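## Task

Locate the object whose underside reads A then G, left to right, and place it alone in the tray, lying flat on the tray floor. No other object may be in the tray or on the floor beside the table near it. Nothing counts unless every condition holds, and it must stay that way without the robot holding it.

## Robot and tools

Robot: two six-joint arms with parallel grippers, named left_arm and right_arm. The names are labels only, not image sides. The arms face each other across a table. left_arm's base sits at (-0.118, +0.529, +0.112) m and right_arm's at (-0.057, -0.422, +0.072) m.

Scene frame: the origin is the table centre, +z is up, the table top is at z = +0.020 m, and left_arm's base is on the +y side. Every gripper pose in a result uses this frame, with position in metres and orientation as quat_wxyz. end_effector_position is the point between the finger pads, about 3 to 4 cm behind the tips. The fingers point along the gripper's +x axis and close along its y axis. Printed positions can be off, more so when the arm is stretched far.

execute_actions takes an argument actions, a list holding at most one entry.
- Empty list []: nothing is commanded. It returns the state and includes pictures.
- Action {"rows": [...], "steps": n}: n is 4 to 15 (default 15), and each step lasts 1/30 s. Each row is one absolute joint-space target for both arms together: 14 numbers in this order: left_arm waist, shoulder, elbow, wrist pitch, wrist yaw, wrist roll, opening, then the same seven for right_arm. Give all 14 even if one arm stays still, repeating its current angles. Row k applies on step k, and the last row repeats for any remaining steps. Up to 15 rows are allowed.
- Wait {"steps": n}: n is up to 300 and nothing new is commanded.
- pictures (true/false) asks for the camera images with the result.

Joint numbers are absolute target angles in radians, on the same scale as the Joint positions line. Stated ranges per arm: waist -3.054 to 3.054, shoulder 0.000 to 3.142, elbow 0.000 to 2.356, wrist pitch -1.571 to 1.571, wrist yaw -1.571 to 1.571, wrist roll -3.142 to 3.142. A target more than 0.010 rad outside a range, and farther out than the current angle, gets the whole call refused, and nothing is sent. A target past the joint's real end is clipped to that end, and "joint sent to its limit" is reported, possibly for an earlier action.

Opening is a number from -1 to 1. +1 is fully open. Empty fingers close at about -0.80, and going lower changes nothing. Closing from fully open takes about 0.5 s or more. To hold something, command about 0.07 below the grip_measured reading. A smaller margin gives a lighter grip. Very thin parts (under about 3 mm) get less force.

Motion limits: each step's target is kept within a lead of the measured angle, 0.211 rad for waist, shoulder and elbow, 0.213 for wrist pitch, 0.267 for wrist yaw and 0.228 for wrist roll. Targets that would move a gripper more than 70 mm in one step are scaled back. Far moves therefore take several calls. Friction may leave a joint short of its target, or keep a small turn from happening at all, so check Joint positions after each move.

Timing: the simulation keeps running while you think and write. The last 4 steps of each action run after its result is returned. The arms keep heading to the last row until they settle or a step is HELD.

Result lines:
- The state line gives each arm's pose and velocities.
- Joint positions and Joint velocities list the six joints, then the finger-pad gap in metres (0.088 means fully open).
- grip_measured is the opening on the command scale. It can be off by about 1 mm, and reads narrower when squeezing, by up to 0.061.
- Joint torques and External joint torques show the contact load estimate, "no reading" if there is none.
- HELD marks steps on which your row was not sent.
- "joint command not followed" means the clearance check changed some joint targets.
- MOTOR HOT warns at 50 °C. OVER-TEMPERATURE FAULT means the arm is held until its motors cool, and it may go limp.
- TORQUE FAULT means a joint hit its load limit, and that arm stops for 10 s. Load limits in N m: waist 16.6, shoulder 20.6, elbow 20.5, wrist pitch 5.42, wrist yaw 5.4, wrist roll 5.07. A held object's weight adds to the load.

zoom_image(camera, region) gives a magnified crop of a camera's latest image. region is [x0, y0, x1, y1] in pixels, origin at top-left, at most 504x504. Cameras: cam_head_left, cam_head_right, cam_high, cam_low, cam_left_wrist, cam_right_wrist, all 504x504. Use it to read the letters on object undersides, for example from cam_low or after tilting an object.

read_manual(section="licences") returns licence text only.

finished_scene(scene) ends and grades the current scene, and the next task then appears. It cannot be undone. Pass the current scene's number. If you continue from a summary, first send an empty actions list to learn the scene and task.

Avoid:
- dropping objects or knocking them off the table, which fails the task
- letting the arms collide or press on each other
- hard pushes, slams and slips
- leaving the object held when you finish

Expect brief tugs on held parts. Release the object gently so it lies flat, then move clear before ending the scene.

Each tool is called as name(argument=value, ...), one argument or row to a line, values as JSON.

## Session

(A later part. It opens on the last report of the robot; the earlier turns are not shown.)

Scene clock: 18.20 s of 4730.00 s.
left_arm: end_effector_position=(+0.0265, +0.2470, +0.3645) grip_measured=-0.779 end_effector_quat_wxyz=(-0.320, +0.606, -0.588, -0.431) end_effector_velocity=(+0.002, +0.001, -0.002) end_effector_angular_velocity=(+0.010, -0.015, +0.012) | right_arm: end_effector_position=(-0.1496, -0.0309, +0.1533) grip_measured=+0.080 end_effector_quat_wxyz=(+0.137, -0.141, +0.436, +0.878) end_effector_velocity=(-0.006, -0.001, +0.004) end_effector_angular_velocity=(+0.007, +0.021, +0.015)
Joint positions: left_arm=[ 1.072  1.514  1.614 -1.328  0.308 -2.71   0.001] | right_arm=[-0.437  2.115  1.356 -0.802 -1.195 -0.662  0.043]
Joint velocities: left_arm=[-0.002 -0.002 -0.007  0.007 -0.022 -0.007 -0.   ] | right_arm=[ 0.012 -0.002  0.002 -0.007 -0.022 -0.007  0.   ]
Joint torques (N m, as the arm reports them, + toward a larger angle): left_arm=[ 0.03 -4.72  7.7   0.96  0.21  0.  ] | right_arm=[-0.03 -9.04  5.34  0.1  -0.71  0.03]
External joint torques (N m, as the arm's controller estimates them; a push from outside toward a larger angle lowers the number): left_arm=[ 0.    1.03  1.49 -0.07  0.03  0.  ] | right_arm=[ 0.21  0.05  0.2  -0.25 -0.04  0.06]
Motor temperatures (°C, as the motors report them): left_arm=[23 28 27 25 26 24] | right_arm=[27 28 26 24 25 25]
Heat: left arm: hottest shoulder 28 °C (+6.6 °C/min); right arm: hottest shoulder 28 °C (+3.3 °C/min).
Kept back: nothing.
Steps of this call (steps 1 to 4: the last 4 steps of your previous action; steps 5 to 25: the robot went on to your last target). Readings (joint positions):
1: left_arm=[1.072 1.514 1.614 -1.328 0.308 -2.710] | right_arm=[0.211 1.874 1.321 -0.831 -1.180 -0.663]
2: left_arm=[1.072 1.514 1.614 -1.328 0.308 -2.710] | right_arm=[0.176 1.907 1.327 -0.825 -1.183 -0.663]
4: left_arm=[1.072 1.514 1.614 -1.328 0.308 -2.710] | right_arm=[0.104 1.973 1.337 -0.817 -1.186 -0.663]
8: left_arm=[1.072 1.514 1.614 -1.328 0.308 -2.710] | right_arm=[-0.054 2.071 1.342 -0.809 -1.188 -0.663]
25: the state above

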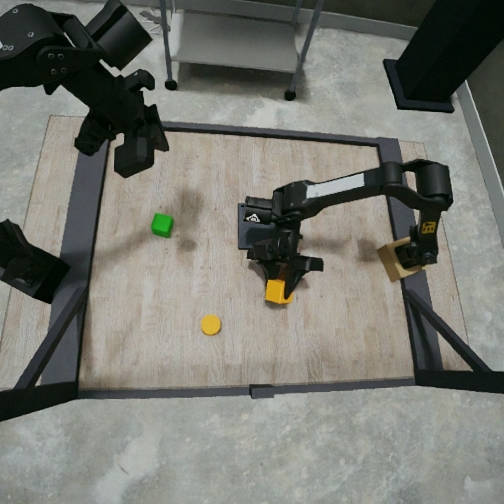

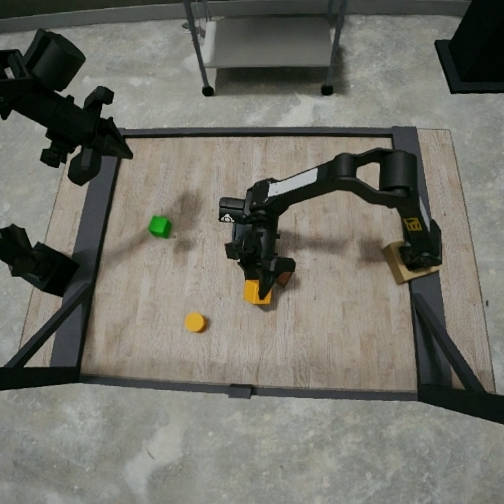

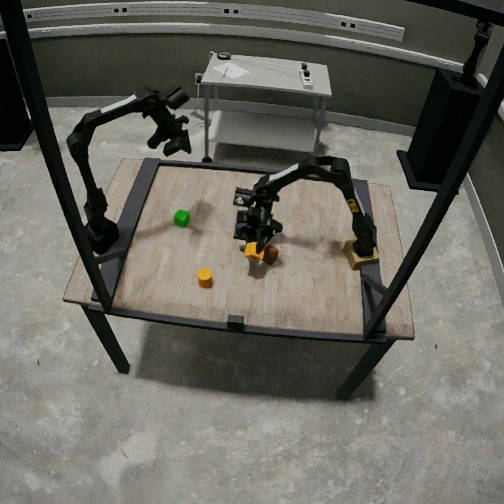

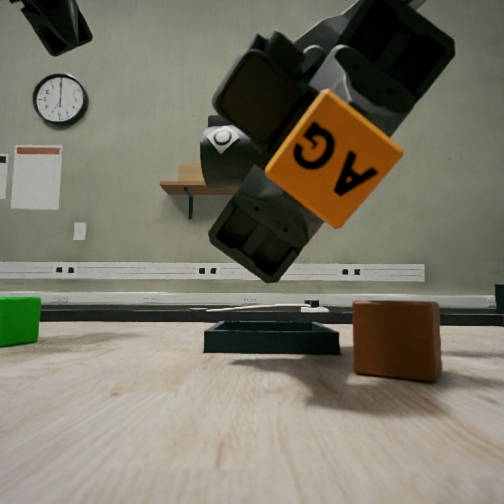

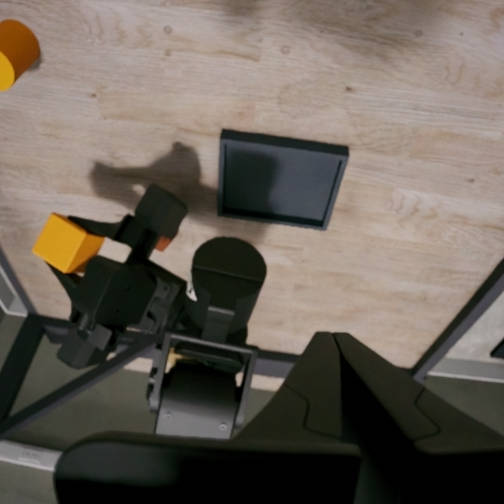

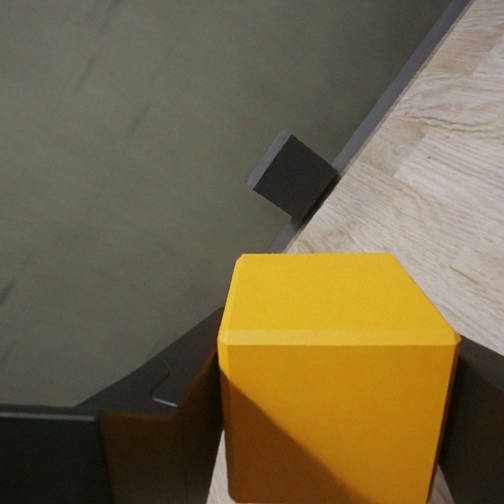

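execute_actions(
  actions=[
    {"rows": [[1.072,1.514,1.614,-1.328,0.308,-2.71,-0.8,-0.508,2.2284,1.8438,-1.1862,-1.2,-0.66,0.0]], "steps": 15},
  ],
)

execute_actions(
  actions=[
    {"rows": [[1.072,1.514,1.614,-1.328,0.308,-2.71,-0.8,-0.508,2.2284,1.8438,-1.1862,0.0,-0.194,0.0]], "steps": 15},
  ],
)

execute_actions(
  actions=[
    {"steps": 20},
  ],
  pictures=true,
)

Scene clock: 20.30 s of 4730.00 s.
left_arm: end_effector_position=(+0.0265, +0.2470, +0.3645) grip_measured=-0.779 end_effector_quat_wxyz=(-0.320, +0.606, -0.588, -0.431) end_effector_velocity=(-0.000, +0.003, +0.001) end_effector_angular_velocity=(+0.006, -0.001, +0.011) | right_arm: end_effector_position=(-0.1097, +0.0259, +0.2259) grip_measured=+0.080 end_effector_quat_wxyz=(+0.169, -0.122, +0.442, +0.873) end_effector_velocity=(-0.000, +0.038, +0.115) end_effector_angular_velocity=(+0.255, -0.044, +0.020)
Joint positions: left_arm=[ 1.072  1.514  1.614 -1.328  0.308 -2.71   0.001] | right_arm=[-0.513  2.213  1.82  -1.167 -1.201 -0.661  0.043]
Joint velocities: left_arm=[ 0.002 -0.007 -0.002 -0.007 -0.007 -0.007 -0.   ] | right_arm=[ 0.017 -0.037  0.398 -0.183 -0.007 -0.007 -0.   ]
Joint torques (N m, as the arm reports them, + toward a larger angle): left_arm=[ 0.   -4.7   7.66  0.96  0.21 -0.01] | right_arm=[  0.38 -10.17   4.18  -0.17  -0.51  -0.02]
External joint torques (N m, as the arm's controller estimates them; a push from outside toward a larger angle lowers the number): left_arm=[-0.02  1.11  1.44 -0.06  0.03  0.  ] | right_arm=[ 0.09 -2.38  0.05 -0.27 -0.02  0.  ]
Motor temperatures (°C, as the motors report them): left_arm=[23 28 27 25 26 24] | right_arm=[27 28 26 24 25 25]
Heat: left arm: hottest shoulder 28 °C (+5.9 °C/min); right arm: hottest shoulder 28 °C (+3.0 °C/min).
Steps of this call (steps 1 to 30: the robot went on to your last target; steps 31 to 52: nothing new was sent; steps 53 to 63: the first 11 steps of this action). Readings (joint positions):
53: left_arm=[1.072 1.514 1.614 -1.328 0.308 -2.710] | right_arm=[-0.439 2.128 1.381 -0.847 -1.195 -0.663]
54: left_arm=[1.072 1.514 1.614 -1.328 0.308 -2.710] | right_arm=[-0.447 2.152 1.432 -0.908 -1.197 -0.662]
56: left_arm=[1.072 1.514 1.614 -1.328 0.308 -2.710] | right_arm=[-0.474 2.196 1.541 -1.013 -1.197 -0.661]
60: left_arm=[1.072 1.514 1.614 -1.328 0.308 -2.710] | right_arm=[-0.511 2.219 1.739 -1.138 -1.197 -0.661]
63: the state above

Scene clock: 20.80 s of 4730.00 s.
left_arm: end_effector_position=(+0.0265, +0.2470, +0.3645) grip_measured=-0.779 end_effector_quat_wxyz=(-0.320, +0.606, -0.588, -0.431) end_effector_velocity=(-0.003, +0.004, -0.002) end_effector_angular_velocity=(+0.023, +0.017, +0.020) | right_arm: end_effector_position=(-0.0384, +0.0127, +0.1482) grip_measured=+0.080 end_effector_quat_wxyz=(+0.396, -0.360, +0.565, +0.627) end_effector_velocity=(+0.276, -0.055, -0.137) end_effector_angular_velocity=(-0.501, -2.013, -0.209)
Joint positions: left_arm=[ 1.072  1.514  1.614 -1.328  0.308 -2.71   0.001] | right_arm=[-0.507  2.217  1.839 -1.185 -0.45  -0.218  0.043]
Joint velocities: left_arm=[-0.002 -0.002 -0.002 -0.022 -0.007 -0.022 -0.   ] | right_arm=[-0.002  0.002 -0.002 -0.007  2.073  0.212 -0.   ]
Joint torques (N m, as the arm reports them, + toward a larger angle): left_arm=[-0.02 -4.72  7.68  0.95  0.2   0.  ] | right_arm=[ -0.05 -10.89   5.99   0.03  -0.12   0.03]
External joint torques (N m, as the arm's controller estimates them; a push from outside toward a larger angle lowers the number): left_arm=[-0.03  1.01  1.5  -0.06  0.02  0.01] | right_arm=[ 0.03 -0.41  0.17 -0.32  0.21  0.05]
Motor temperatures (°C, as the motors report them): left_arm=[23 28 27 25 26 24] | right_arm=[27 28 26 24 25 25]
Heat: left arm: hottest shoulder 28 °C (+5.8 °C/min); right arm: hottest shoulder 28 °C (+2.9 °C/min).
Steps of this call (steps 1 to 4: the last 4 steps of your previous action; steps 5 to 15: the first 11 steps of this action). Readings (joint positions):
5: left_arm=[1.072 1.514 1.614 -1.328 0.308 -2.710] | right_arm=[-0.510 2.216 1.834 -1.183 -1.162 -0.621]
6: left_arm=[1.072 1.514 1.614 -1.328 0.308 -2.710] | right_arm=[-0.508 2.216 1.836 -1.183 -1.082 -0.556]
8: left_arm=[1.072 1.514 1.614 -1.328 0.308 -2.710] | right_arm=[-0.507 2.216 1.839 -1.183 -0.943 -0.436]
12: left_arm=[1.072 1.514 1.614 -1.328 0.308 -2.710] | right_arm=[-0.507 2.217 1.839 -1.185 -0.660 -0.259]
15: the state above

Scene clock: 21.47 s of 4730.00 s.
left_arm: end_effector_position=(+0.0265, +0.2470, +0.3645) grip_measured=-0.779 end_effector_quat_wxyz=(-0.320, +0.606, -0.588, -0.431) end_effector_velocity=(-0.005, +0.003, -0.001) end_effector_angular_velocity=(+0.013, +0.015, -0.011) | right_arm: end_effector_position=(+0.0248, +0.0114, +0.1355) grip_measured=+0.080 end_effector_quat_wxyz=(+0.511, -0.489, +0.484, +0.514) end_effector_velocity=(-0.025, -0.005, +0.008) end_effector_angular_velocity=(-0.044, +0.016, +0.044)
Joint positions: left_arm=[ 1.072  1.514  1.614 -1.328  0.308 -2.71   0.001] | right_arm=[-0.503  2.221  1.854 -1.152 -0.008 -0.197  0.043]
Joint velocities: left_arm=[-0.002 -0.002 -0.002 -0.022  0.007  0.007 -0.   ] | right_arm=[ 0.051 -0.002  0.032 -0.081 -0.007  0.007 -0.   ]
Joint torques (N m, as the arm reports them, + toward a larger angle): left_arm=[-0.01 -4.71  7.66  0.96  0.21  0.01] | right_arm=[ -0.63 -11.61   4.36  -1.93   0.21   0.08]
External joint torques (N m, as the arm's controller estimates them; a push from outside toward a larger angle lowers the number): left_arm=[ 0.01  1.13  1.42 -0.06  0.02  0.01] | right_arm=[-0.45 -1.37 -1.3  -2.39  0.22  0.07]
Motor temperatures (°C, as the motors report them): left_arm=[23 28 27 25 26 24] | right_arm=[27 28 26 24 25 25]
Heat: left arm: hottest shoulder 28 °C (+5.6 °C/min); right arm: hottest shoulder 28 °C (+2.8 °C/min).
Kept back: nothing.
Steps of this call (steps 1 to 4: the last 4 steps of your previous action; steps 5 to 20: the robot went on to your last target). Readings (joint positions):
1: left_arm=[1.072 1.514 1.614 -1.328 0.308 -2.710] | right_arm=[-0.507 2.217 1.839 -1.185 -0.379 -0.212]
2: left_arm=[1.072 1.514 1.614 -1.328 0.308 -2.710] | right_arm=[-0.507 2.217 1.839 -1.185 -0.309 -0.207]
4: left_arm=[1.072 1.514 1.614 -1.328 0.308 -2.710] | right_arm=[-0.508 2.217 1.839 -1.185 -0.172 -0.202]
8: left_arm=[1.072 1.514 1.614 -1.328 0.308 -2.710] | right_arm=[-0.509 2.217 1.839 -1.185 -0.044 -0.198]
20: the state above

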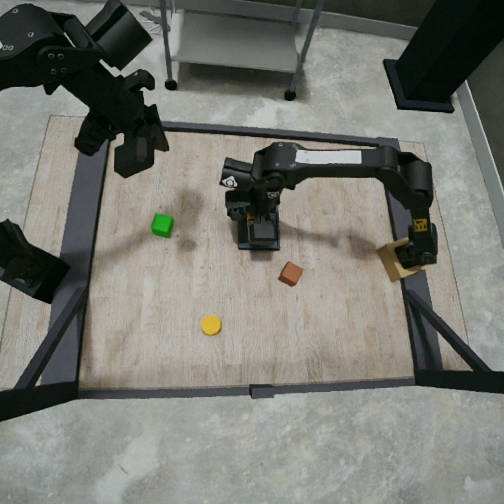

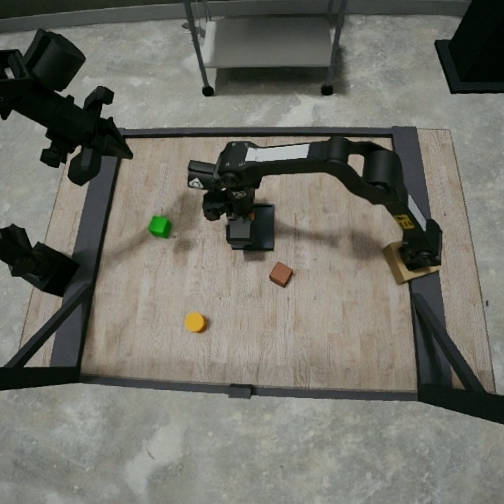

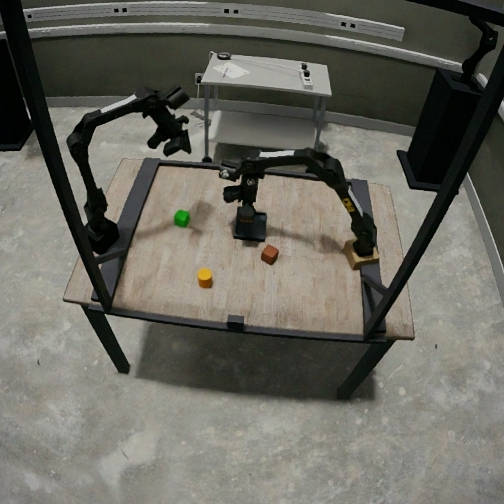

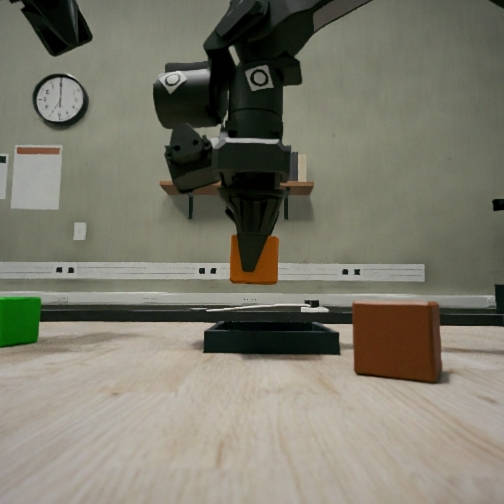

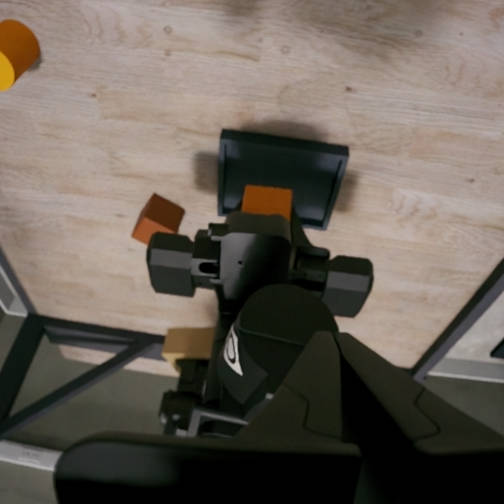

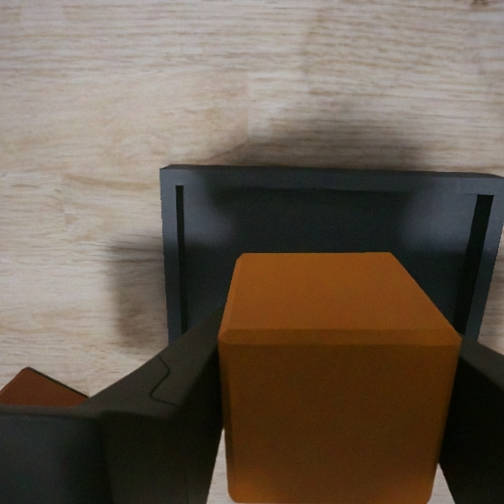

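execute_actions(
  actions=[
    {"rows": [[1.072,1.514,1.614,-1.328,0.308,-2.71,-0.8,-0.5218,2.2184,1.7055,-1.0579,0.0,-0.2,0.0]], "steps": 15},
  ],
)

execute_actions(
  actions=[
    {"steps": 12},
  ],
  pictures=true,
)

Scene clock: 22.37 s of 4730.00 s.
left_arm: end_effector_position=(+0.0265, +0.2470, +0.3645) grip_measured=-0.779 end_effector_quat_wxyz=(-0.320, +0.606, -0.588, -0.431) end_effector_velocity=(+0.003, +0.000, +0.001) end_effector_angular_velocity=(+0.002, -0.027, -0.002) | right_arm: end_effector_position=(+0.0295, -0.0069, +0.1025) grip_measured=+0.080 end_effector_quat_wxyz=(+0.504, -0.495, +0.501, +0.500) end_effector_velocity=(-0.000, -0.001, -0.003) end_effector_angular_velocity=(-0.001, +0.008, +0.005)
Joint positions: left_arm=[ 1.072  1.514  1.614 -1.328  0.308 -2.71   0.001] | right_arm=[-0.52   2.217  1.714 -1.061 -0.004 -0.197  0.043]
Joint velocities: left_arm=[-0.002 -0.002  0.002  0.007 -0.022  0.007  0.   ] | right_arm=[-0.002  0.002 -0.007  0.007 -0.007 -0.007 -0.   ]
Joint torques (N m, as the arm reports them, + toward a larger angle): left_arm=[-0.01 -4.73  7.66  0.96  0.21  0.  ] | right_arm=[ -0.08 -11.86   4.53   0.13   0.11  -0.12]
External joint torques (N m, as the arm's controller estimates them; a push from outside toward a larger angle lowers the number): left_arm=[-0.02  1.13  1.37 -0.08  0.03  0.01] | right_arm=[-0.02 -1.74 -0.89 -0.15  0.13 -0.11]
Motor temperatures (°C, as the motors report them): left_arm=[23 28 27 25 26 24] | right_arm=[27 29 26 24 25 25]
Heat: left arm: hottest shoulder 28 °C (+5.4 °C/min); right arm: hottest shoulder 29 °C (+5.4 °C/min).
Steps of this call (steps 1 to 16: the robot went on to your last target; steps 17 to 27: the first 11 steps of this action). Readings (joint positions):
17: left_arm=[1.072 1.514 1.614 -1.328 0.308 -2.710] | right_arm=[-0.507 2.221 1.831 -1.162 -0.004 -0.196]
18: left_arm=[1.072 1.514 1.614 -1.328 0.308 -2.710] | right_arm=[-0.508 2.213 1.801 -1.126 -0.004 -0.196]
20: left_arm=[1.072 1.514 1.614 -1.328 0.308 -2.710] | right_arm=[-0.513 2.211 1.758 -1.096 -0.004 -0.196]
24: left_arm=[1.072 1.514 1.614 -1.328 0.308 -2.710] | right_arm=[-0.520 2.217 1.715 -1.070 -0.004 -0.197]
27: the state above

Scene clock: 22.77 s of 4730.00 s.
left_arm: end_effector_position=(+0.0265, +0.2470, +0.3645) grip_measured=-0.779 end_effector_quat_wxyz=(-0.320, +0.606, -0.588, -0.431) end_effector_velocity=(+0.000, +0.000, +0.002) end_effector_angular_velocity=(-0.006, -0.010, +0.007) | right_arm: end_effector_position=(+0.0295, -0.0069, +0.1021) grip_measured=+0.080 end_effector_quat_wxyz=(+0.504, -0.495, +0.501, +0.500) end_effector_velocity=(-0.000, -0.002, +0.000) end_effector_angular_velocity=(-0.006, +0.008, +0.020)
Joint positions: left_arm=[ 1.072  1.514  1.614 -1.328  0.308 -2.71   0.001] | right_arm=[-0.52   2.217  1.713 -1.059 -0.004 -0.197  0.043]
Joint velocities: left_arm=[-0.002 -0.007 -0.002  0.007 -0.007 -0.007 -0.   ] | right_arm=[-0.002 -0.002 -0.002 -0.007 -0.007 -0.022 -0.   ]
Joint torques (N m, as the arm reports them, + toward a larger angle): left_arm=[-0.01 -4.72  7.66  0.95  0.2   0.  ] | right_arm=[ -0.12 -11.91   4.62   0.18   0.11  -0.12]
External joint torques (N m, as the arm's controller estimates them; a push from outside toward a larger angle lowers the number): left_arm=[-0.02  1.17  1.37 -0.08  0.02  0.01] | right_arm=[-0.13 -1.69 -0.98 -0.17  0.14 -0.12]
Motor temperatures (°C, as the motors report them): left_arm=[23 28 27 25 26 24] | right_arm=[27 29 26 24 25 25]
Heat: left arm: hottest shoulder 28 °C (+5.3 °C/min); right arm: hottest shoulder 29 °C (+5.3 °C/min).
Kept back: nothing.
Steps of this call (steps 1 to 4: the last 4 steps of your previous action; steps 5 to 12: the robot went on to your last target). Readings (joint positions):
1: left_arm=[1.072 1.514 1.614 -1.328 0.308 -2.710] | right_arm=[-0.520 2.217 1.714 -1.061 -0.004 -0.197]
2: left_arm=[1.072 1.514 1.614 -1.328 0.308 -2.710] | right_arm=[-0.520 2.217 1.714 -1.061 -0.004 -0.197]
4: left_arm=[1.072 1.514 1.614 -1.328 0.308 -2.710] | right_arm=[-0.520 2.217 1.713 -1.060 -0.004 -0.197]
8: left_arm=[1.072 1.514 1.614 -1.328 0.308 -2.710] | right_arm=[-0.520 2.217 1.713 -1.059 -0.004 -0.197]
12: the state above

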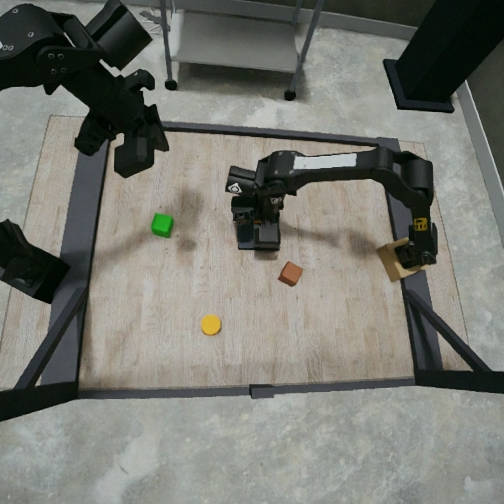

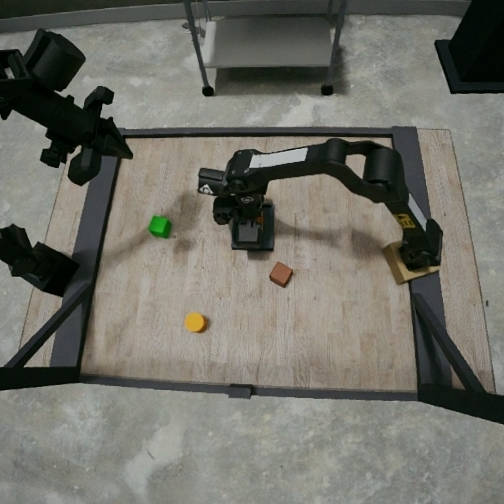

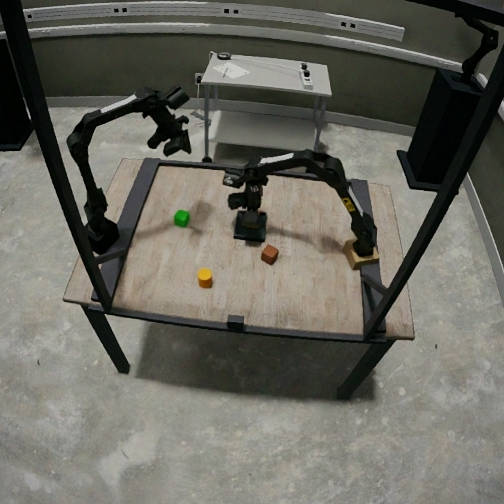

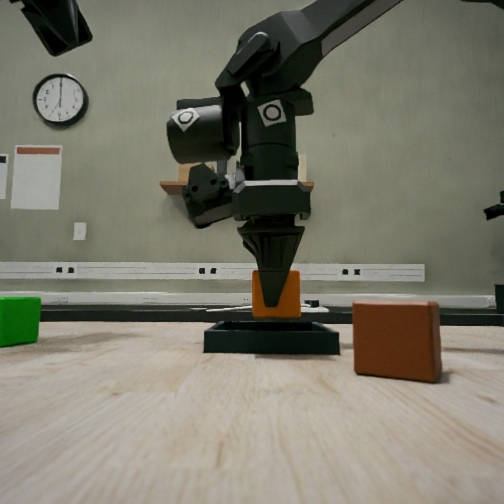

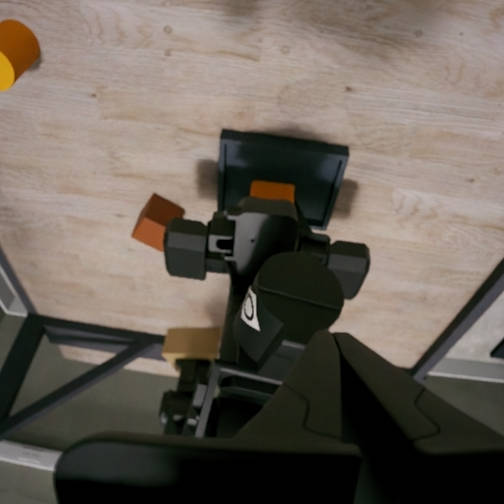

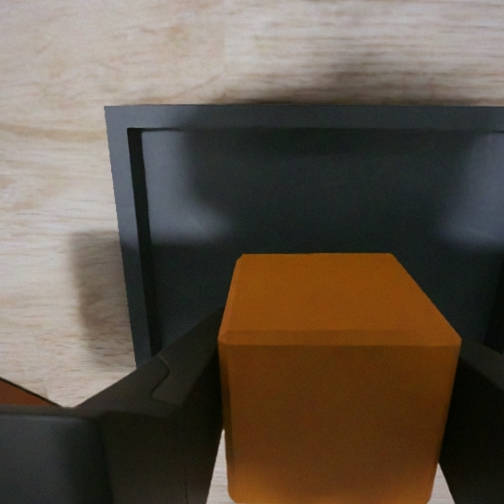

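execute_actions(
  actions=[
    {"rows": [[1.072,1.514,1.614,-1.328,0.308,-2.71,-0.8,-0.5218,2.2466,1.6571,-0.9813,0.0,-0.2,0.0]], "steps": 15},
  ],
)

execute_actions(
  actions=[
    {"steps": 10},
  ],
  pictures=true,
)

Scene clock: 23.43 s of 4730.00 s.
left_arm: end_effector_position=(+0.0265, +0.2470, +0.3645) grip_measured=-0.779 end_effector_quat_wxyz=(-0.320, +0.606, -0.588, -0.431) end_effector_velocity=(-0.002, +0.005, -0.003) end_effector_angular_velocity=(+0.030, -0.001, +0.007) | right_arm: end_effector_position=(+0.0296, -0.0063, +0.0835) grip_measured=+0.080 end_effector_quat_wxyz=(+0.506, -0.493, +0.498, +0.502) end_effector_velocity=(+0.001, +0.003, -0.001) end_effector_angular_velocity=(+0.018, +0.004, +0.005)
Joint positions: left_arm=[ 1.072  1.514  1.614 -1.328  0.308 -2.71   0.001] | right_arm=[-0.52   2.234  1.664 -0.985 -0.004 -0.197  0.043]
Joint velocities: left_arm=[-0.007 -0.002 -0.002 -0.022 -0.022 -0.007  0.   ] | right_arm=[-0.002 -0.002 -0.007  0.022 -0.007 -0.007 -0.   ]
Joint torques (N m, as the arm reports them, + toward a larger angle): left_arm=[-0.01 -4.7   7.71  0.96  0.2   0.  ] | right_arm=[ -0.1  -10.46   4.54   0.18   0.11  -0.12]
External joint torques (N m, as the arm's controller estimates them; a push from outside toward a larger angle lowers the number): left_arm=[-0.01  1.08  1.5  -0.05  0.02  0.  ] | right_arm=[-0.12 -0.2  -1.   -0.17  0.14 -0.12]
Motor temperatures (°C, as the motors report them): left_arm=[23 28 27 25 26 24] | right_arm=[27 29 26 24 25 25]
Heat: left arm: hottest shoulder 28 °C (+5.1 °C/min); right arm: hottest shoulder 29 °C (+5.1 °C/min).
Steps of this call (steps 1 to 9: the robot went on to your last target; steps 10 to 20: the first 11 steps of this action). Readings (joint positions):
10: left_arm=[1.072 1.514 1.614 -1.328 0.308 -2.710] | right_arm=[-0.520 2.217 1.706 -1.048 -0.004 -0.197]
11: left_arm=[1.072 1.514 1.614 -1.328 0.308 -2.710] | right_arm=[-0.520 2.217 1.696 -1.026 -0.004 -0.197]
13: left_arm=[1.072 1.514 1.614 -1.328 0.308 -2.710] | right_arm=[-0.520 2.221 1.682 -1.003 -0.004 -0.197]
17: left_arm=[1.072 1.514 1.614 -1.328 0.308 -2.710] | right_arm=[-0.520 2.233 1.666 -0.989 -0.004 -0.197]
20: the state above

Scene clock: 23.77 s of 4730.00 s.
left_arm: end_effector_position=(+0.0265, +0.2470, +0.3645) grip_measured=-0.779 end_effector_quat_wxyz=(-0.320, +0.606, -0.588, -0.431) end_effector_velocity=(+0.003, +0.001, -0.000) end_effector_angular_velocity=(+0.006, -0.018, +0.012) | right_arm: end_effector_position=(+0.0296, -0.0059, +0.0835) grip_measured=+0.080 end_effector_quat_wxyz=(+0.507, -0.493, +0.498, +0.502) end_effector_velocity=(-0.001, -0.002, -0.002) end_effector_angular_velocity=(-0.010, +0.010, +0.005)
Joint positions: left_arm=[ 1.072  1.514  1.614 -1.328  0.308 -2.71   0.001] | right_arm=[-0.52   2.234  1.664 -0.983 -0.004 -0.197  0.043]
Joint velocities: left_arm=[-0.002 -0.002 -0.002  0.007 -0.022 -0.007 -0.   ] | right_arm=[-0.002  0.002 -0.002 -0.007 -0.007 -0.007 -0.   ]
Joint torques (N m, as the arm reports them, + toward a larger angle): left_arm=[-0.01 -4.71  7.67  0.96  0.21  0.  ] | right_arm=[ -0.11 -10.73   4.57   0.19   0.11  -0.12]
External joint torques (N m, as the arm's controller estimates them; a push from outside toward a larger angle lowers the number): left_arm=[-0.01  1.01  1.46 -0.08  0.03  0.01] | right_arm=[-0.09 -0.52 -0.94 -0.17  0.13 -0.12]
Motor temperatures (°C, as the motors report them): left_arm=[23 28 27 25 26 24] | right_arm=[27 29 26 24 25 25]
Heat: left arm: hottest shoulder 28 °C (+5.0 °C/min); right arm: hottest shoulder 29 °C (+5.0 °C/min).
Kept back: nothing.
Steps of this call (steps 1 to 4: the last 4 steps of your previous action; steps 5 to 10: the robot went on to your last target). Readings (joint positions):
1: left_arm=[1.072 1.514 1.614 -1.328 0.308 -2.710] | right_arm=[-0.520 2.234 1.664 -0.983 -0.004 -0.197]
2: left_arm=[1.072 1.514 1.614 -1.328 0.308 -2.710] | right_arm=[-0.520 2.234 1.664 -0.983 -0.004 -0.197]
4: left_arm=[1.072 1.514 1.614 -1.328 0.308 -2.710] | right_arm=[-0.520 2.234 1.664 -0.983 -0.004 -0.197]
8: left_arm=[1.072 1.514 1.614 -1.328 0.308 -2.710] | right_arm=[-0.520 2.234 1.664 -0.983 -0.004 -0.197]
10: the state above

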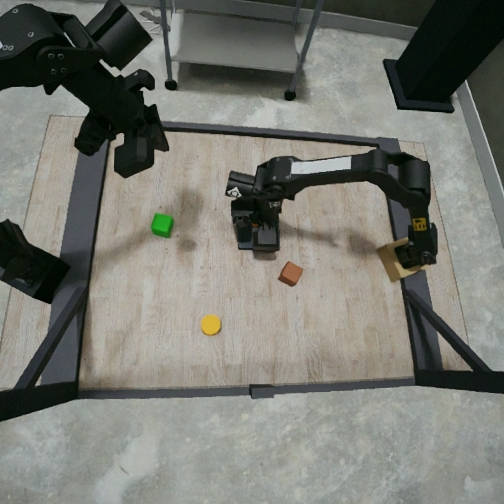

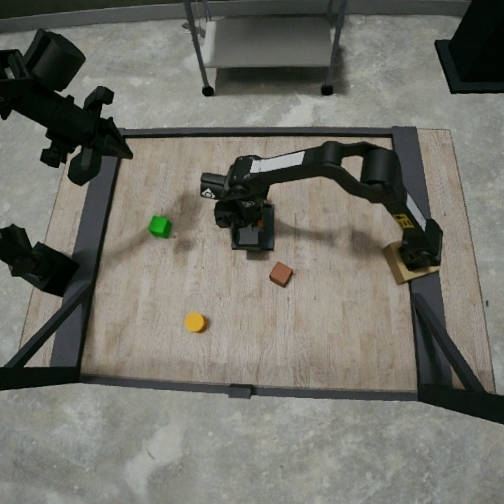

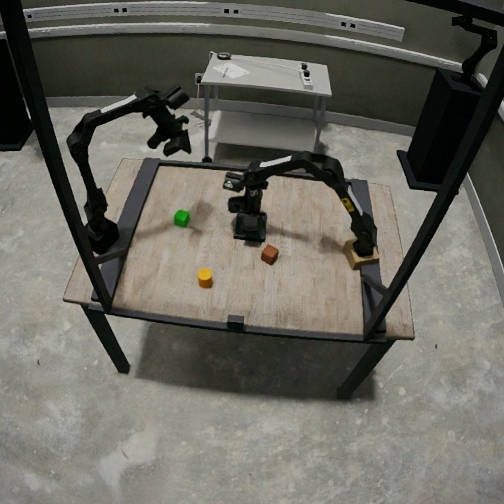

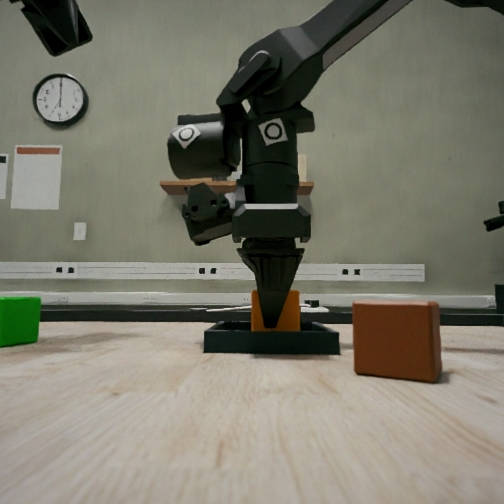

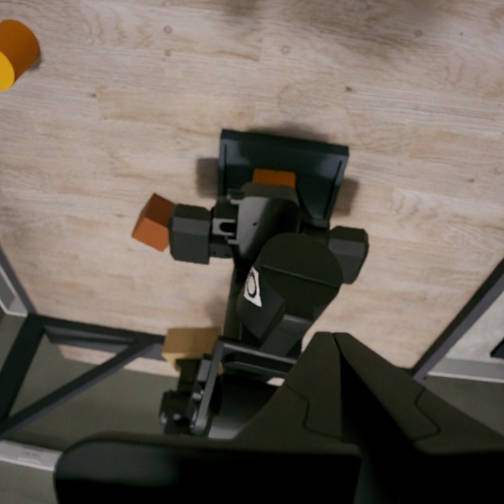

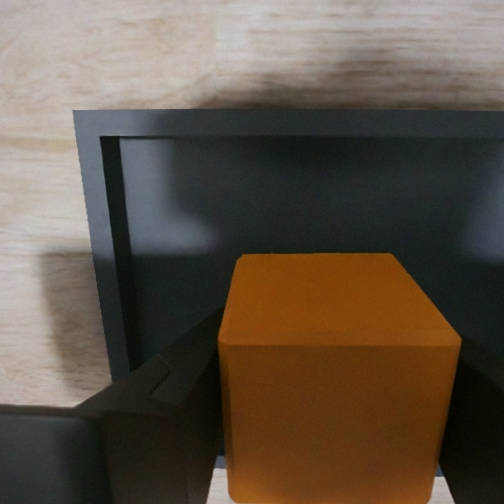

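execute_actions(
  actions=[
    {"rows": [[1.072,1.514,1.614,-1.328,0.308,-2.71,-0.8,-0.5218,2.258,1.6571,-0.9813,0.0,-0.2,0.0]], "steps": 12},
  ],
)

execute_actions(
  actions=[
    {"steps": 6},
  ],
)

Scene clock: 24.17 s of 4730.00 s.
left_arm: end_effector_position=(+0.0265, +0.2470, +0.3645) grip_measured=-0.779 end_effector_quat_wxyz=(-0.320, +0.606, -0.588, -0.431) end_effector_velocity=(+0.000, +0.007, -0.001) end_effector_angular_velocity=(+0.025, -0.010, +0.003) | right_arm: end_effector_position=(+0.0296, -0.0062, +0.0815) grip_measured=+0.080 end_effector_quat_wxyz=(+0.505, -0.494, +0.499, +0.502) end_effector_velocity=(+0.002, +0.001, +0.000) end_effector_angular_velocity=(+0.009, +0.006, +0.000)
Joint positions: left_arm=[ 1.072  1.514  1.614 -1.328  0.308 -2.71   0.001] | right_arm=[-0.52   2.239  1.664 -0.982 -0.004 -0.198  0.043]
Joint velocities: left_arm=[ 0.002 -0.007 -0.002 -0.022 -0.022  0.007 -0.   ] | right_arm=[-0.007 -0.002 -0.002  0.007 -0.007 -0.007 -0.   ]
Joint torques (N m, as the arm reports them, + toward a larger angle): left_arm=[ 0.02 -4.72  7.67  0.96  0.2   0.  ] | right_arm=[-0.13 -9.93  4.5   0.17  0.11 -0.12]
External joint torques (N m, as the arm's controller estimates them; a push from outside toward a larger angle lowers the number): left_arm=[ 0.    1.11  1.42 -0.06  0.02  0.01] | right_arm=[-0.06  0.35 -1.05 -0.21  0.13 -0.12]
Motor temperatures (°C, as the motors report them): left_arm=[23 28 27 25 26 24] | right_arm=[27 29 26 24 25 25]
Heat: left arm: hottest shoulder 28 °C (+5.0 °C/min); right arm: hottest shoulder 29 °C (+5.0 °C/min).
Steps of this call (steps 1 to 4: the robot went on to your last target; steps 5 to 12: the first 8 steps of this action). Readings (joint positions):
5: left_arm=[1.072 1.514 1.614 -1.328 0.308 -2.710] | right_arm=[-0.520 2.234 1.664 -0.983 -0.004 -0.197]
6: left_arm=[1.072 1.514 1.614 -1.328 0.308 -2.710] | right_arm=[-0.520 2.235 1.664 -0.982 -0.004 -0.197]
8: left_arm=[1.072 1.514 1.614 -1.328 0.308 -2.710] | right_arm=[-0.520 2.238 1.664 -0.982 -0.004 -0.198]
12: the state above

Scene clock: 24.37 s of 4730.00 s.
left_arm: end_effector_position=(+0.0265, +0.2470, +0.3645) grip_measured=-0.779 end_effector_quat_wxyz=(-0.320, +0.606, -0.588, -0.431) end_effector_velocity=(-0.001, +0.002, -0.001) end_effector_angular_velocity=(+0.010, +0.002, +0.007) | right_arm: end_effector_position=(+0.0296, -0.0062, +0.0815) grip_measured=+0.080 end_effector_quat_wxyz=(+0.505, -0.494, +0.499, +0.502) end_effector_velocity=(-0.003, -0.003, +0.002) end_effector_angular_velocity=(-0.012, +0.025, -0.009)
Joint positions: left_arm=[ 1.072  1.514  1.614 -1.328  0.308 -2.71   0.001] | right_arm=[-0.52   2.239  1.664 -0.982 -0.004 -0.198  0.043]
Joint velocities: left_arm=[-0.002 -0.002 -0.002 -0.007 -0.007 -0.007 -0.   ] | right_arm=[-0.002 -0.002  0.002 -0.022 -0.022  0.007 -0.   ]
Joint torques (N m, as the arm reports them, + toward a larger angle): left_arm=[ 0.02 -4.71  7.67  0.95  0.2   0.  ] | right_arm=[-0.13 -9.85  4.53  0.17  0.1  -0.11]
External joint torques (N m, as the arm's controller estimates them; a push from outside toward a larger angle lowers the number): left_arm=[ 0.01  1.07  1.45 -0.07  0.02  0.  ] | right_arm=[-0.14  0.5  -1.06 -0.21  0.13 -0.11]
Motor temperatures (°C, as the motors report them): left_arm=[23 28 27 25 26 24] | right_arm=[27 29 26 24 25 25]
Heat: left arm: hottest shoulder 28 °C (+4.9 °C/min); right arm: hottest shoulder 29 °C (+4.9 °C/min).
Kept back: nothing.
Steps of this call (steps 1 to 4: the last 4 steps of your previous action; steps 5 to 6: the robot went on to your last target). Readings (joint positions):
1: left_arm=[1.072 1.514 1.614 -1.328 0.308 -2.710] | right_arm=[-0.520 2.239 1.664 -0.982 -0.004 -0.198]
2: left_arm=[1.072 1.514 1.614 -1.328 0.308 -2.710] | right_arm=[-0.520 2.239 1.664 -0.982 -0.004 -0.198]
4: left_arm=[1.072 1.514 1.614 -1.328 0.308 -2.710] | right_arm=[-0.520 2.239 1.664 -0.982 -0.004 -0.198]
6: the state above

execute_actions(
  actions=[
    {"rows": [[1.072,1.514,1.614,-1.328,0.308,-2.71,-0.8,-0.5218,2.245,1.6571,-0.9813,0.0,-0.2,0.5]], "steps": 12},
  ],
)

execute_actions(
  actions=[
    {"rows": [[1.072,1.514,1.614,-1.328,0.308,-2.71,-0.8,-0.5218,2.2284,1.8438,-1.1862,0.0,-0.2,0.5]], "steps": 15},
  ],
)

Scene clock: 24.83 s of 4730.00 s.
left_arm: end_effector_position=(+0.0265, +0.2470, +0.3645) grip_measured=-0.779 end_effector_quat_wxyz=(-0.320, +0.606, -0.588, -0.431) end_effector_velocity=(-0.001, +0.002, -0.001) end_effector_angular_velocity=(+0.010, -0.005, -0.007) | right_arm: end_effector_position=(+0.0296, -0.0062, +0.0815) grip_measured=+0.463 end_effector_quat_wxyz=(+0.505, -0.494, +0.499, +0.502) end_effector_velocity=(-0.001, -0.004, -0.000) end_effector_angular_velocity=(-0.020, +0.011, +0.020)
Joint positions: left_arm=[ 1.072  1.514  1.614 -1.328  0.308 -2.71   0.001] | right_arm=[-0.52   2.239  1.664 -0.982 -0.004 -0.198  0.062]
Joint velocities: left_arm=[-0.002 -0.002 -0.002 -0.007 -0.007  0.007 -0.   ] | right_arm=[-0.002  0.002  0.002 -0.022 -0.007 -0.022  0.017]
Joint torques (N m, as the arm reports them, + toward a larger angle): left_arm=[-0.03 -4.72  7.67  0.97  0.21  0.  ] | right_arm=[ -0.11 -11.27   4.6    0.16   0.1   -0.11]
External joint torques (N m, as the arm's controller estimates them; a push from outside toward a larger angle lowers the number): left_arm=[-0.03  1.09  1.41 -0.07  0.02  0.01] | right_arm=[-0.04 -0.95 -0.94 -0.2   0.12 -0.11]
Motor temperatures (°C, as the motors report them): left_arm=[23 28 27 25 26 24] | right_arm=[27 29 26 24 25 25]
Heat: left arm: hottest shoulder 28 °C (+4.8 °C/min); right arm: hottest shoulder 29 °C (+4.8 °C/min).
Steps of this call (steps 1 to 6: the robot went on to your last target; steps 7 to 14: the first 8 steps of this action). Readings (joint positions):
7: left_arm=[1.072 1.514 1.614 -1.328 0.308 -2.710] | right_arm=[-0.520 2.239 1.664 -0.982 -0.004 -0.198]
8: left_arm=[1.072 1.514 1.614 -1.328 0.308 -2.710] | right_arm=[-0.520 2.239 1.664 -0.982 -0.004 -0.198]
10: left_arm=[1.072 1.514 1.614 -1.328 0.308 -2.710] | right_arm=[-0.520 2.239 1.664 -0.982 -0.004 -0.198]
14: the state above

Scene clock: 25.33 s of 4730.00 s.
left_arm: end_effector_position=(+0.0265, +0.2470, +0.3645) grip_measured=-0.779 end_effector_quat_wxyz=(-0.320, +0.606, -0.588, -0.431) end_effector_velocity=(+0.002, +0.000, +0.000) end_effector_angular_velocity=(-0.001, -0.000, +0.025) | right_arm: end_effector_position=(+0.0309, -0.0001, +0.1300) grip_measured=+0.497 end_effector_quat_wxyz=(+0.503, -0.496, +0.502, +0.500) end_effector_velocity=(-0.005, -0.024, +0.000) end_effector_angular_velocity=(-0.106, +0.030, +0.005)
Joint positions: left_arm=[ 1.072  1.514  1.614 -1.328  0.308 -2.71   0.001] | right_arm=[-0.52   2.225  1.838 -1.18  -0.004 -0.198  0.063]
Joint velocities: left_arm=[ 0.002 -0.002 -0.002  0.007 -0.007 -0.022 -0.   ] | right_arm=[-0.002 -0.002 -0.002 -0.11  -0.007 -0.007 -0.   ]
Joint torques (N m, as the arm reports them, + toward a larger angle): left_arm=[ 0.02 -4.72  7.69  0.96  0.22  0.  ] | right_arm=[ -0.11 -11.84   5.82   0.1    0.1   -0.11]
External joint torques (N m, as the arm's controller estimates them; a push from outside toward a larger angle lowers the number): left_arm=[-0.02  1.09  1.44 -0.07  0.04  0.01] | right_arm=[-0.11 -1.46  0.07 -0.3   0.12 -0.11]
Motor temperatures (°C, as the motors report them): left_arm=[23 28 27 25 26 24] | right_arm=[27 29 26 24 25 25]
Heat: left arm: hottest shoulder 28 °C (+4.7 °C/min); right arm: hottest shoulder 29 °C (+4.7 °C/min).
Steps of this call (steps 1 to 4: the last 4 steps of your previous action; steps 5 to 15: the first 11 steps of this action). Readings (joint positions):
5: left_arm=[1.072 1.514 1.614 -1.328 0.308 -2.710] | right_arm=[-0.520 2.239 1.686 -1.018 -0.004 -0.198]
6: left_arm=[1.072 1.514 1.614 -1.328 0.308 -2.710] | right_arm=[-0.520 2.244 1.722 -1.076 -0.004 -0.198]
8: left_arm=[1.072 1.514 1.614 -1.328 0.308 -2.710] | right_arm=[-0.520 2.243 1.777 -1.128 -0.004 -0.198]
12: left_arm=[1.072 1.514 1.614 -1.328 0.308 -2.710] | right_arm=[-0.520 2.225 1.835 -1.169 -0.004 -0.198]
15: the state above

Now retract the arm away and check.

execute_actions(
  actions=[
    {"rows": [[1.072,1.514,1.614,-1.328,0.308,-2.71,-0.8,-0.3,1.75,1.5,-1.2,0.0,-0.2,0.5]], "steps": 15},
  ],
)

execute_actions(
  actions=[
    {"steps": 20},
  ],
  pictures=true,
)

Scene clock: 25.83 s of 4730.00 s.
left_arm: end_effector_position=(+0.0265, +0.2470, +0.3645) grip_measured=-0.779 end_effector_quat_wxyz=(-0.320, +0.606, -0.588, -0.431) end_effector_velocity=(-0.003, +0.001, +0.001) end_effector_angular_velocity=(-0.002, +0.010, +0.002) | right_arm: end_effector_position=(-0.0665, -0.0690, +0.2021) grip_measured=+0.497 end_effector_quat_wxyz=(+0.462, -0.533, +0.419, +0.572) end_effector_velocity=(+0.028, -0.030, +0.336) end_effector_angular_velocity=(+0.998, +0.033, -0.073)
Joint positions: left_arm=[ 1.072  1.514  1.614 -1.328  0.308 -2.71   0.001] | right_arm=[-0.288  1.814  1.526 -1.201 -0.002 -0.198  0.063]
Joint velocities: left_arm=[-0.002 -0.007 -0.002 -0.007  0.007 -0.007 -0.   ] | right_arm=[-0.081 -1.013 -0.007 -0.007 -0.007 -0.007 -0.   ]
Joint torques (N m, as the arm reports them, + toward a larger angle): left_arm=[ 0.   -4.72  7.64  0.95  0.2   0.  ] | right_arm=[-0.86 -7.41  3.83  0.4   0.06 -0.08]
External joint torques (N m, as the arm's controller estimates them; a push from outside toward a larger angle lowers the number): left_arm=[-0.02  1.12  1.4  -0.06  0.02  0.01] | right_arm=[-0.11 -1.96 -1.12 -0.16 -0.02 -0.1 ]
Motor temperatures (°C, as the motors report them): left_arm=[23 28 27 25 26 24] | right_arm=[27 30 26 24 25 25]
Heat: left arm: hottest shoulder 28 °C (+4.6 °C/min); right arm: hottest shoulder 30 °C (+7.0 °C/min).
Steps of this call (steps 1 to 4: the last 4 steps of your previous action; steps 5 to 15: the first 11 steps of this action). Readings (joint positions):
5: left_arm=[1.072 1.514 1.614 -1.328 0.308 -2.710] | right_arm=[-0.516 2.211 1.824 -1.173 0.000 -0.198]
6: left_arm=[1.072 1.514 1.614 -1.328 0.308 -2.710] | right_arm=[-0.500 2.187 1.788 -1.178 0.004 -0.198]
8: left_arm=[1.072 1.514 1.614 -1.328 0.308 -2.710] | right_arm=[-0.439 2.123 1.706 -1.192 0.004 -0.198]
12: left_arm=[1.072 1.514 1.614 -1.328 0.308 -2.710] | right_arm=[-0.307 1.939 1.552 -1.202 -0.002 -0.198]
15: the state above

Scene clock: 26.50 s of 4730.00 s.
left_arm: end_effector_position=(+0.0265, +0.2470, +0.3645) grip_measured=-0.779 end_effector_quat_wxyz=(-0.320, +0.606, -0.588, -0.431) end_effector_velocity=(-0.001, +0.002, -0.001) end_effector_angular_velocity=(+0.010, +0.002, +0.007) | right_arm: end_effector_position=(-0.0619, -0.0750, +0.2192) grip_measured=+0.497 end_effector_quat_wxyz=(+0.479, -0.519, +0.408, +0.579) end_effector_velocity=(+0.001, -0.002, -0.000) end_effector_angular_velocity=(-0.007, +0.006, +0.001)
Joint positions: left_arm=[ 1.072  1.514  1.614 -1.328  0.308 -2.71   0.001] | right_arm=[-0.3    1.747  1.508 -1.2   -0.002 -0.198  0.063]
Joint velocities: left_arm=[-0.002 -0.002 -0.002 -0.007 -0.007 -0.007 -0.   ] | right_arm=[-0.007 -0.002 -0.002 -0.007 -0.007 -0.007 -0.   ]
Joint torques (N m, as the arm reports them, + toward a larger angle): left_arm=[ 0.   -4.75  7.68  0.96  0.21  0.  ] | right_arm=[ 0.01 -8.6   5.06  0.3   0.05 -0.08]
External joint torques (N m, as the arm's controller estimates them; a push from outside toward a larger angle lowers the number): left_arm=[-0.01  1.05  1.43 -0.07  0.03  0.  ] | right_arm=[ 0.04 -1.24 -0.96 -0.27  0.07 -0.08]
Motor temperatures (°C, as the motors report them): left_arm=[23 29 27 25 26 24] | right_arm=[27 30 26 24 25 25]
Heat: left arm: hottest shoulder 29 °C (+6.8 °C/min); right arm: hottest shoulder 30 °C (+6.8 °C/min).
Kept back: nothing.
Steps of this call (steps 1 to 4: the last 4 steps of your previous action; steps 5 to 20: the robot went on to your last target). Readings (joint positions):
1: left_arm=[1.072 1.514 1.614 -1.328 0.308 -2.710] | right_arm=[-0.291 1.784 1.525 -1.200 -0.002 -0.198]
2: left_arm=[1.072 1.514 1.614 -1.328 0.308 -2.710] | right_arm=[-0.295 1.764 1.525 -1.199 -0.002 -0.198]
4: left_arm=[1.072 1.514 1.614 -1.328 0.308 -2.710] | right_arm=[-0.299 1.747 1.524 -1.199 -0.002 -0.198]
8: left_arm=[1.072 1.514 1.614 -1.328 0.308 -2.710] | right_arm=[-0.300 1.747 1.509 -1.200 -0.002 -0.198]
20: the state above

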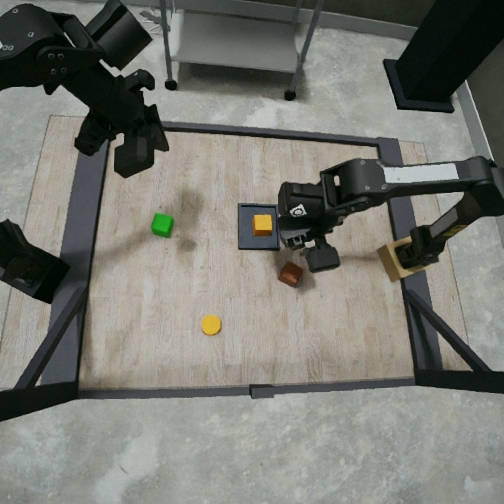

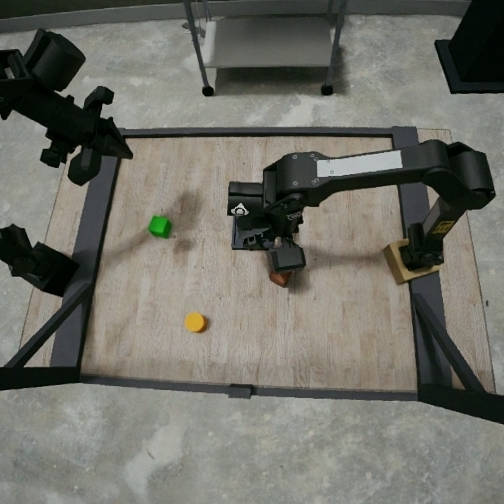

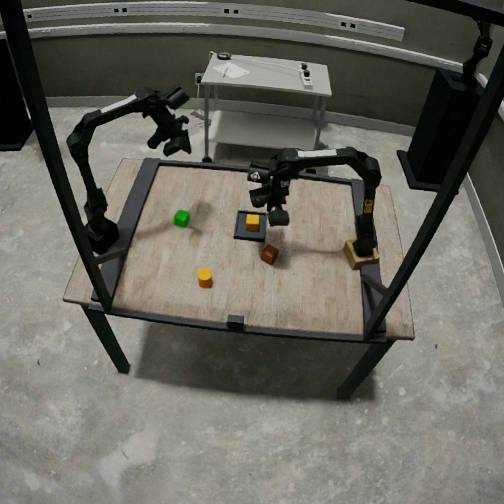

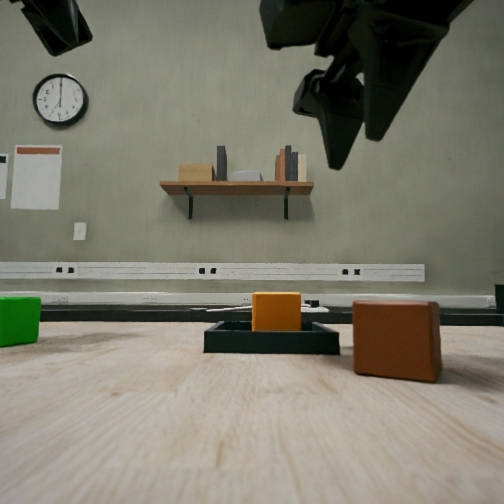

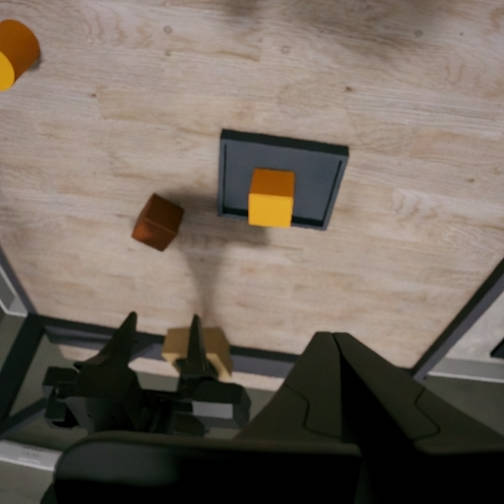

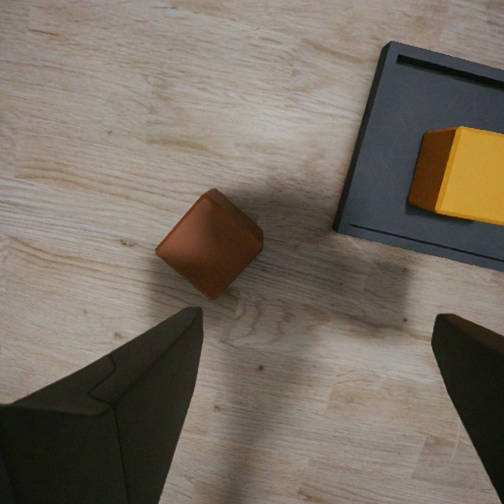

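finished_scene(
  scene=1,
)

The scene is finished: the task was done.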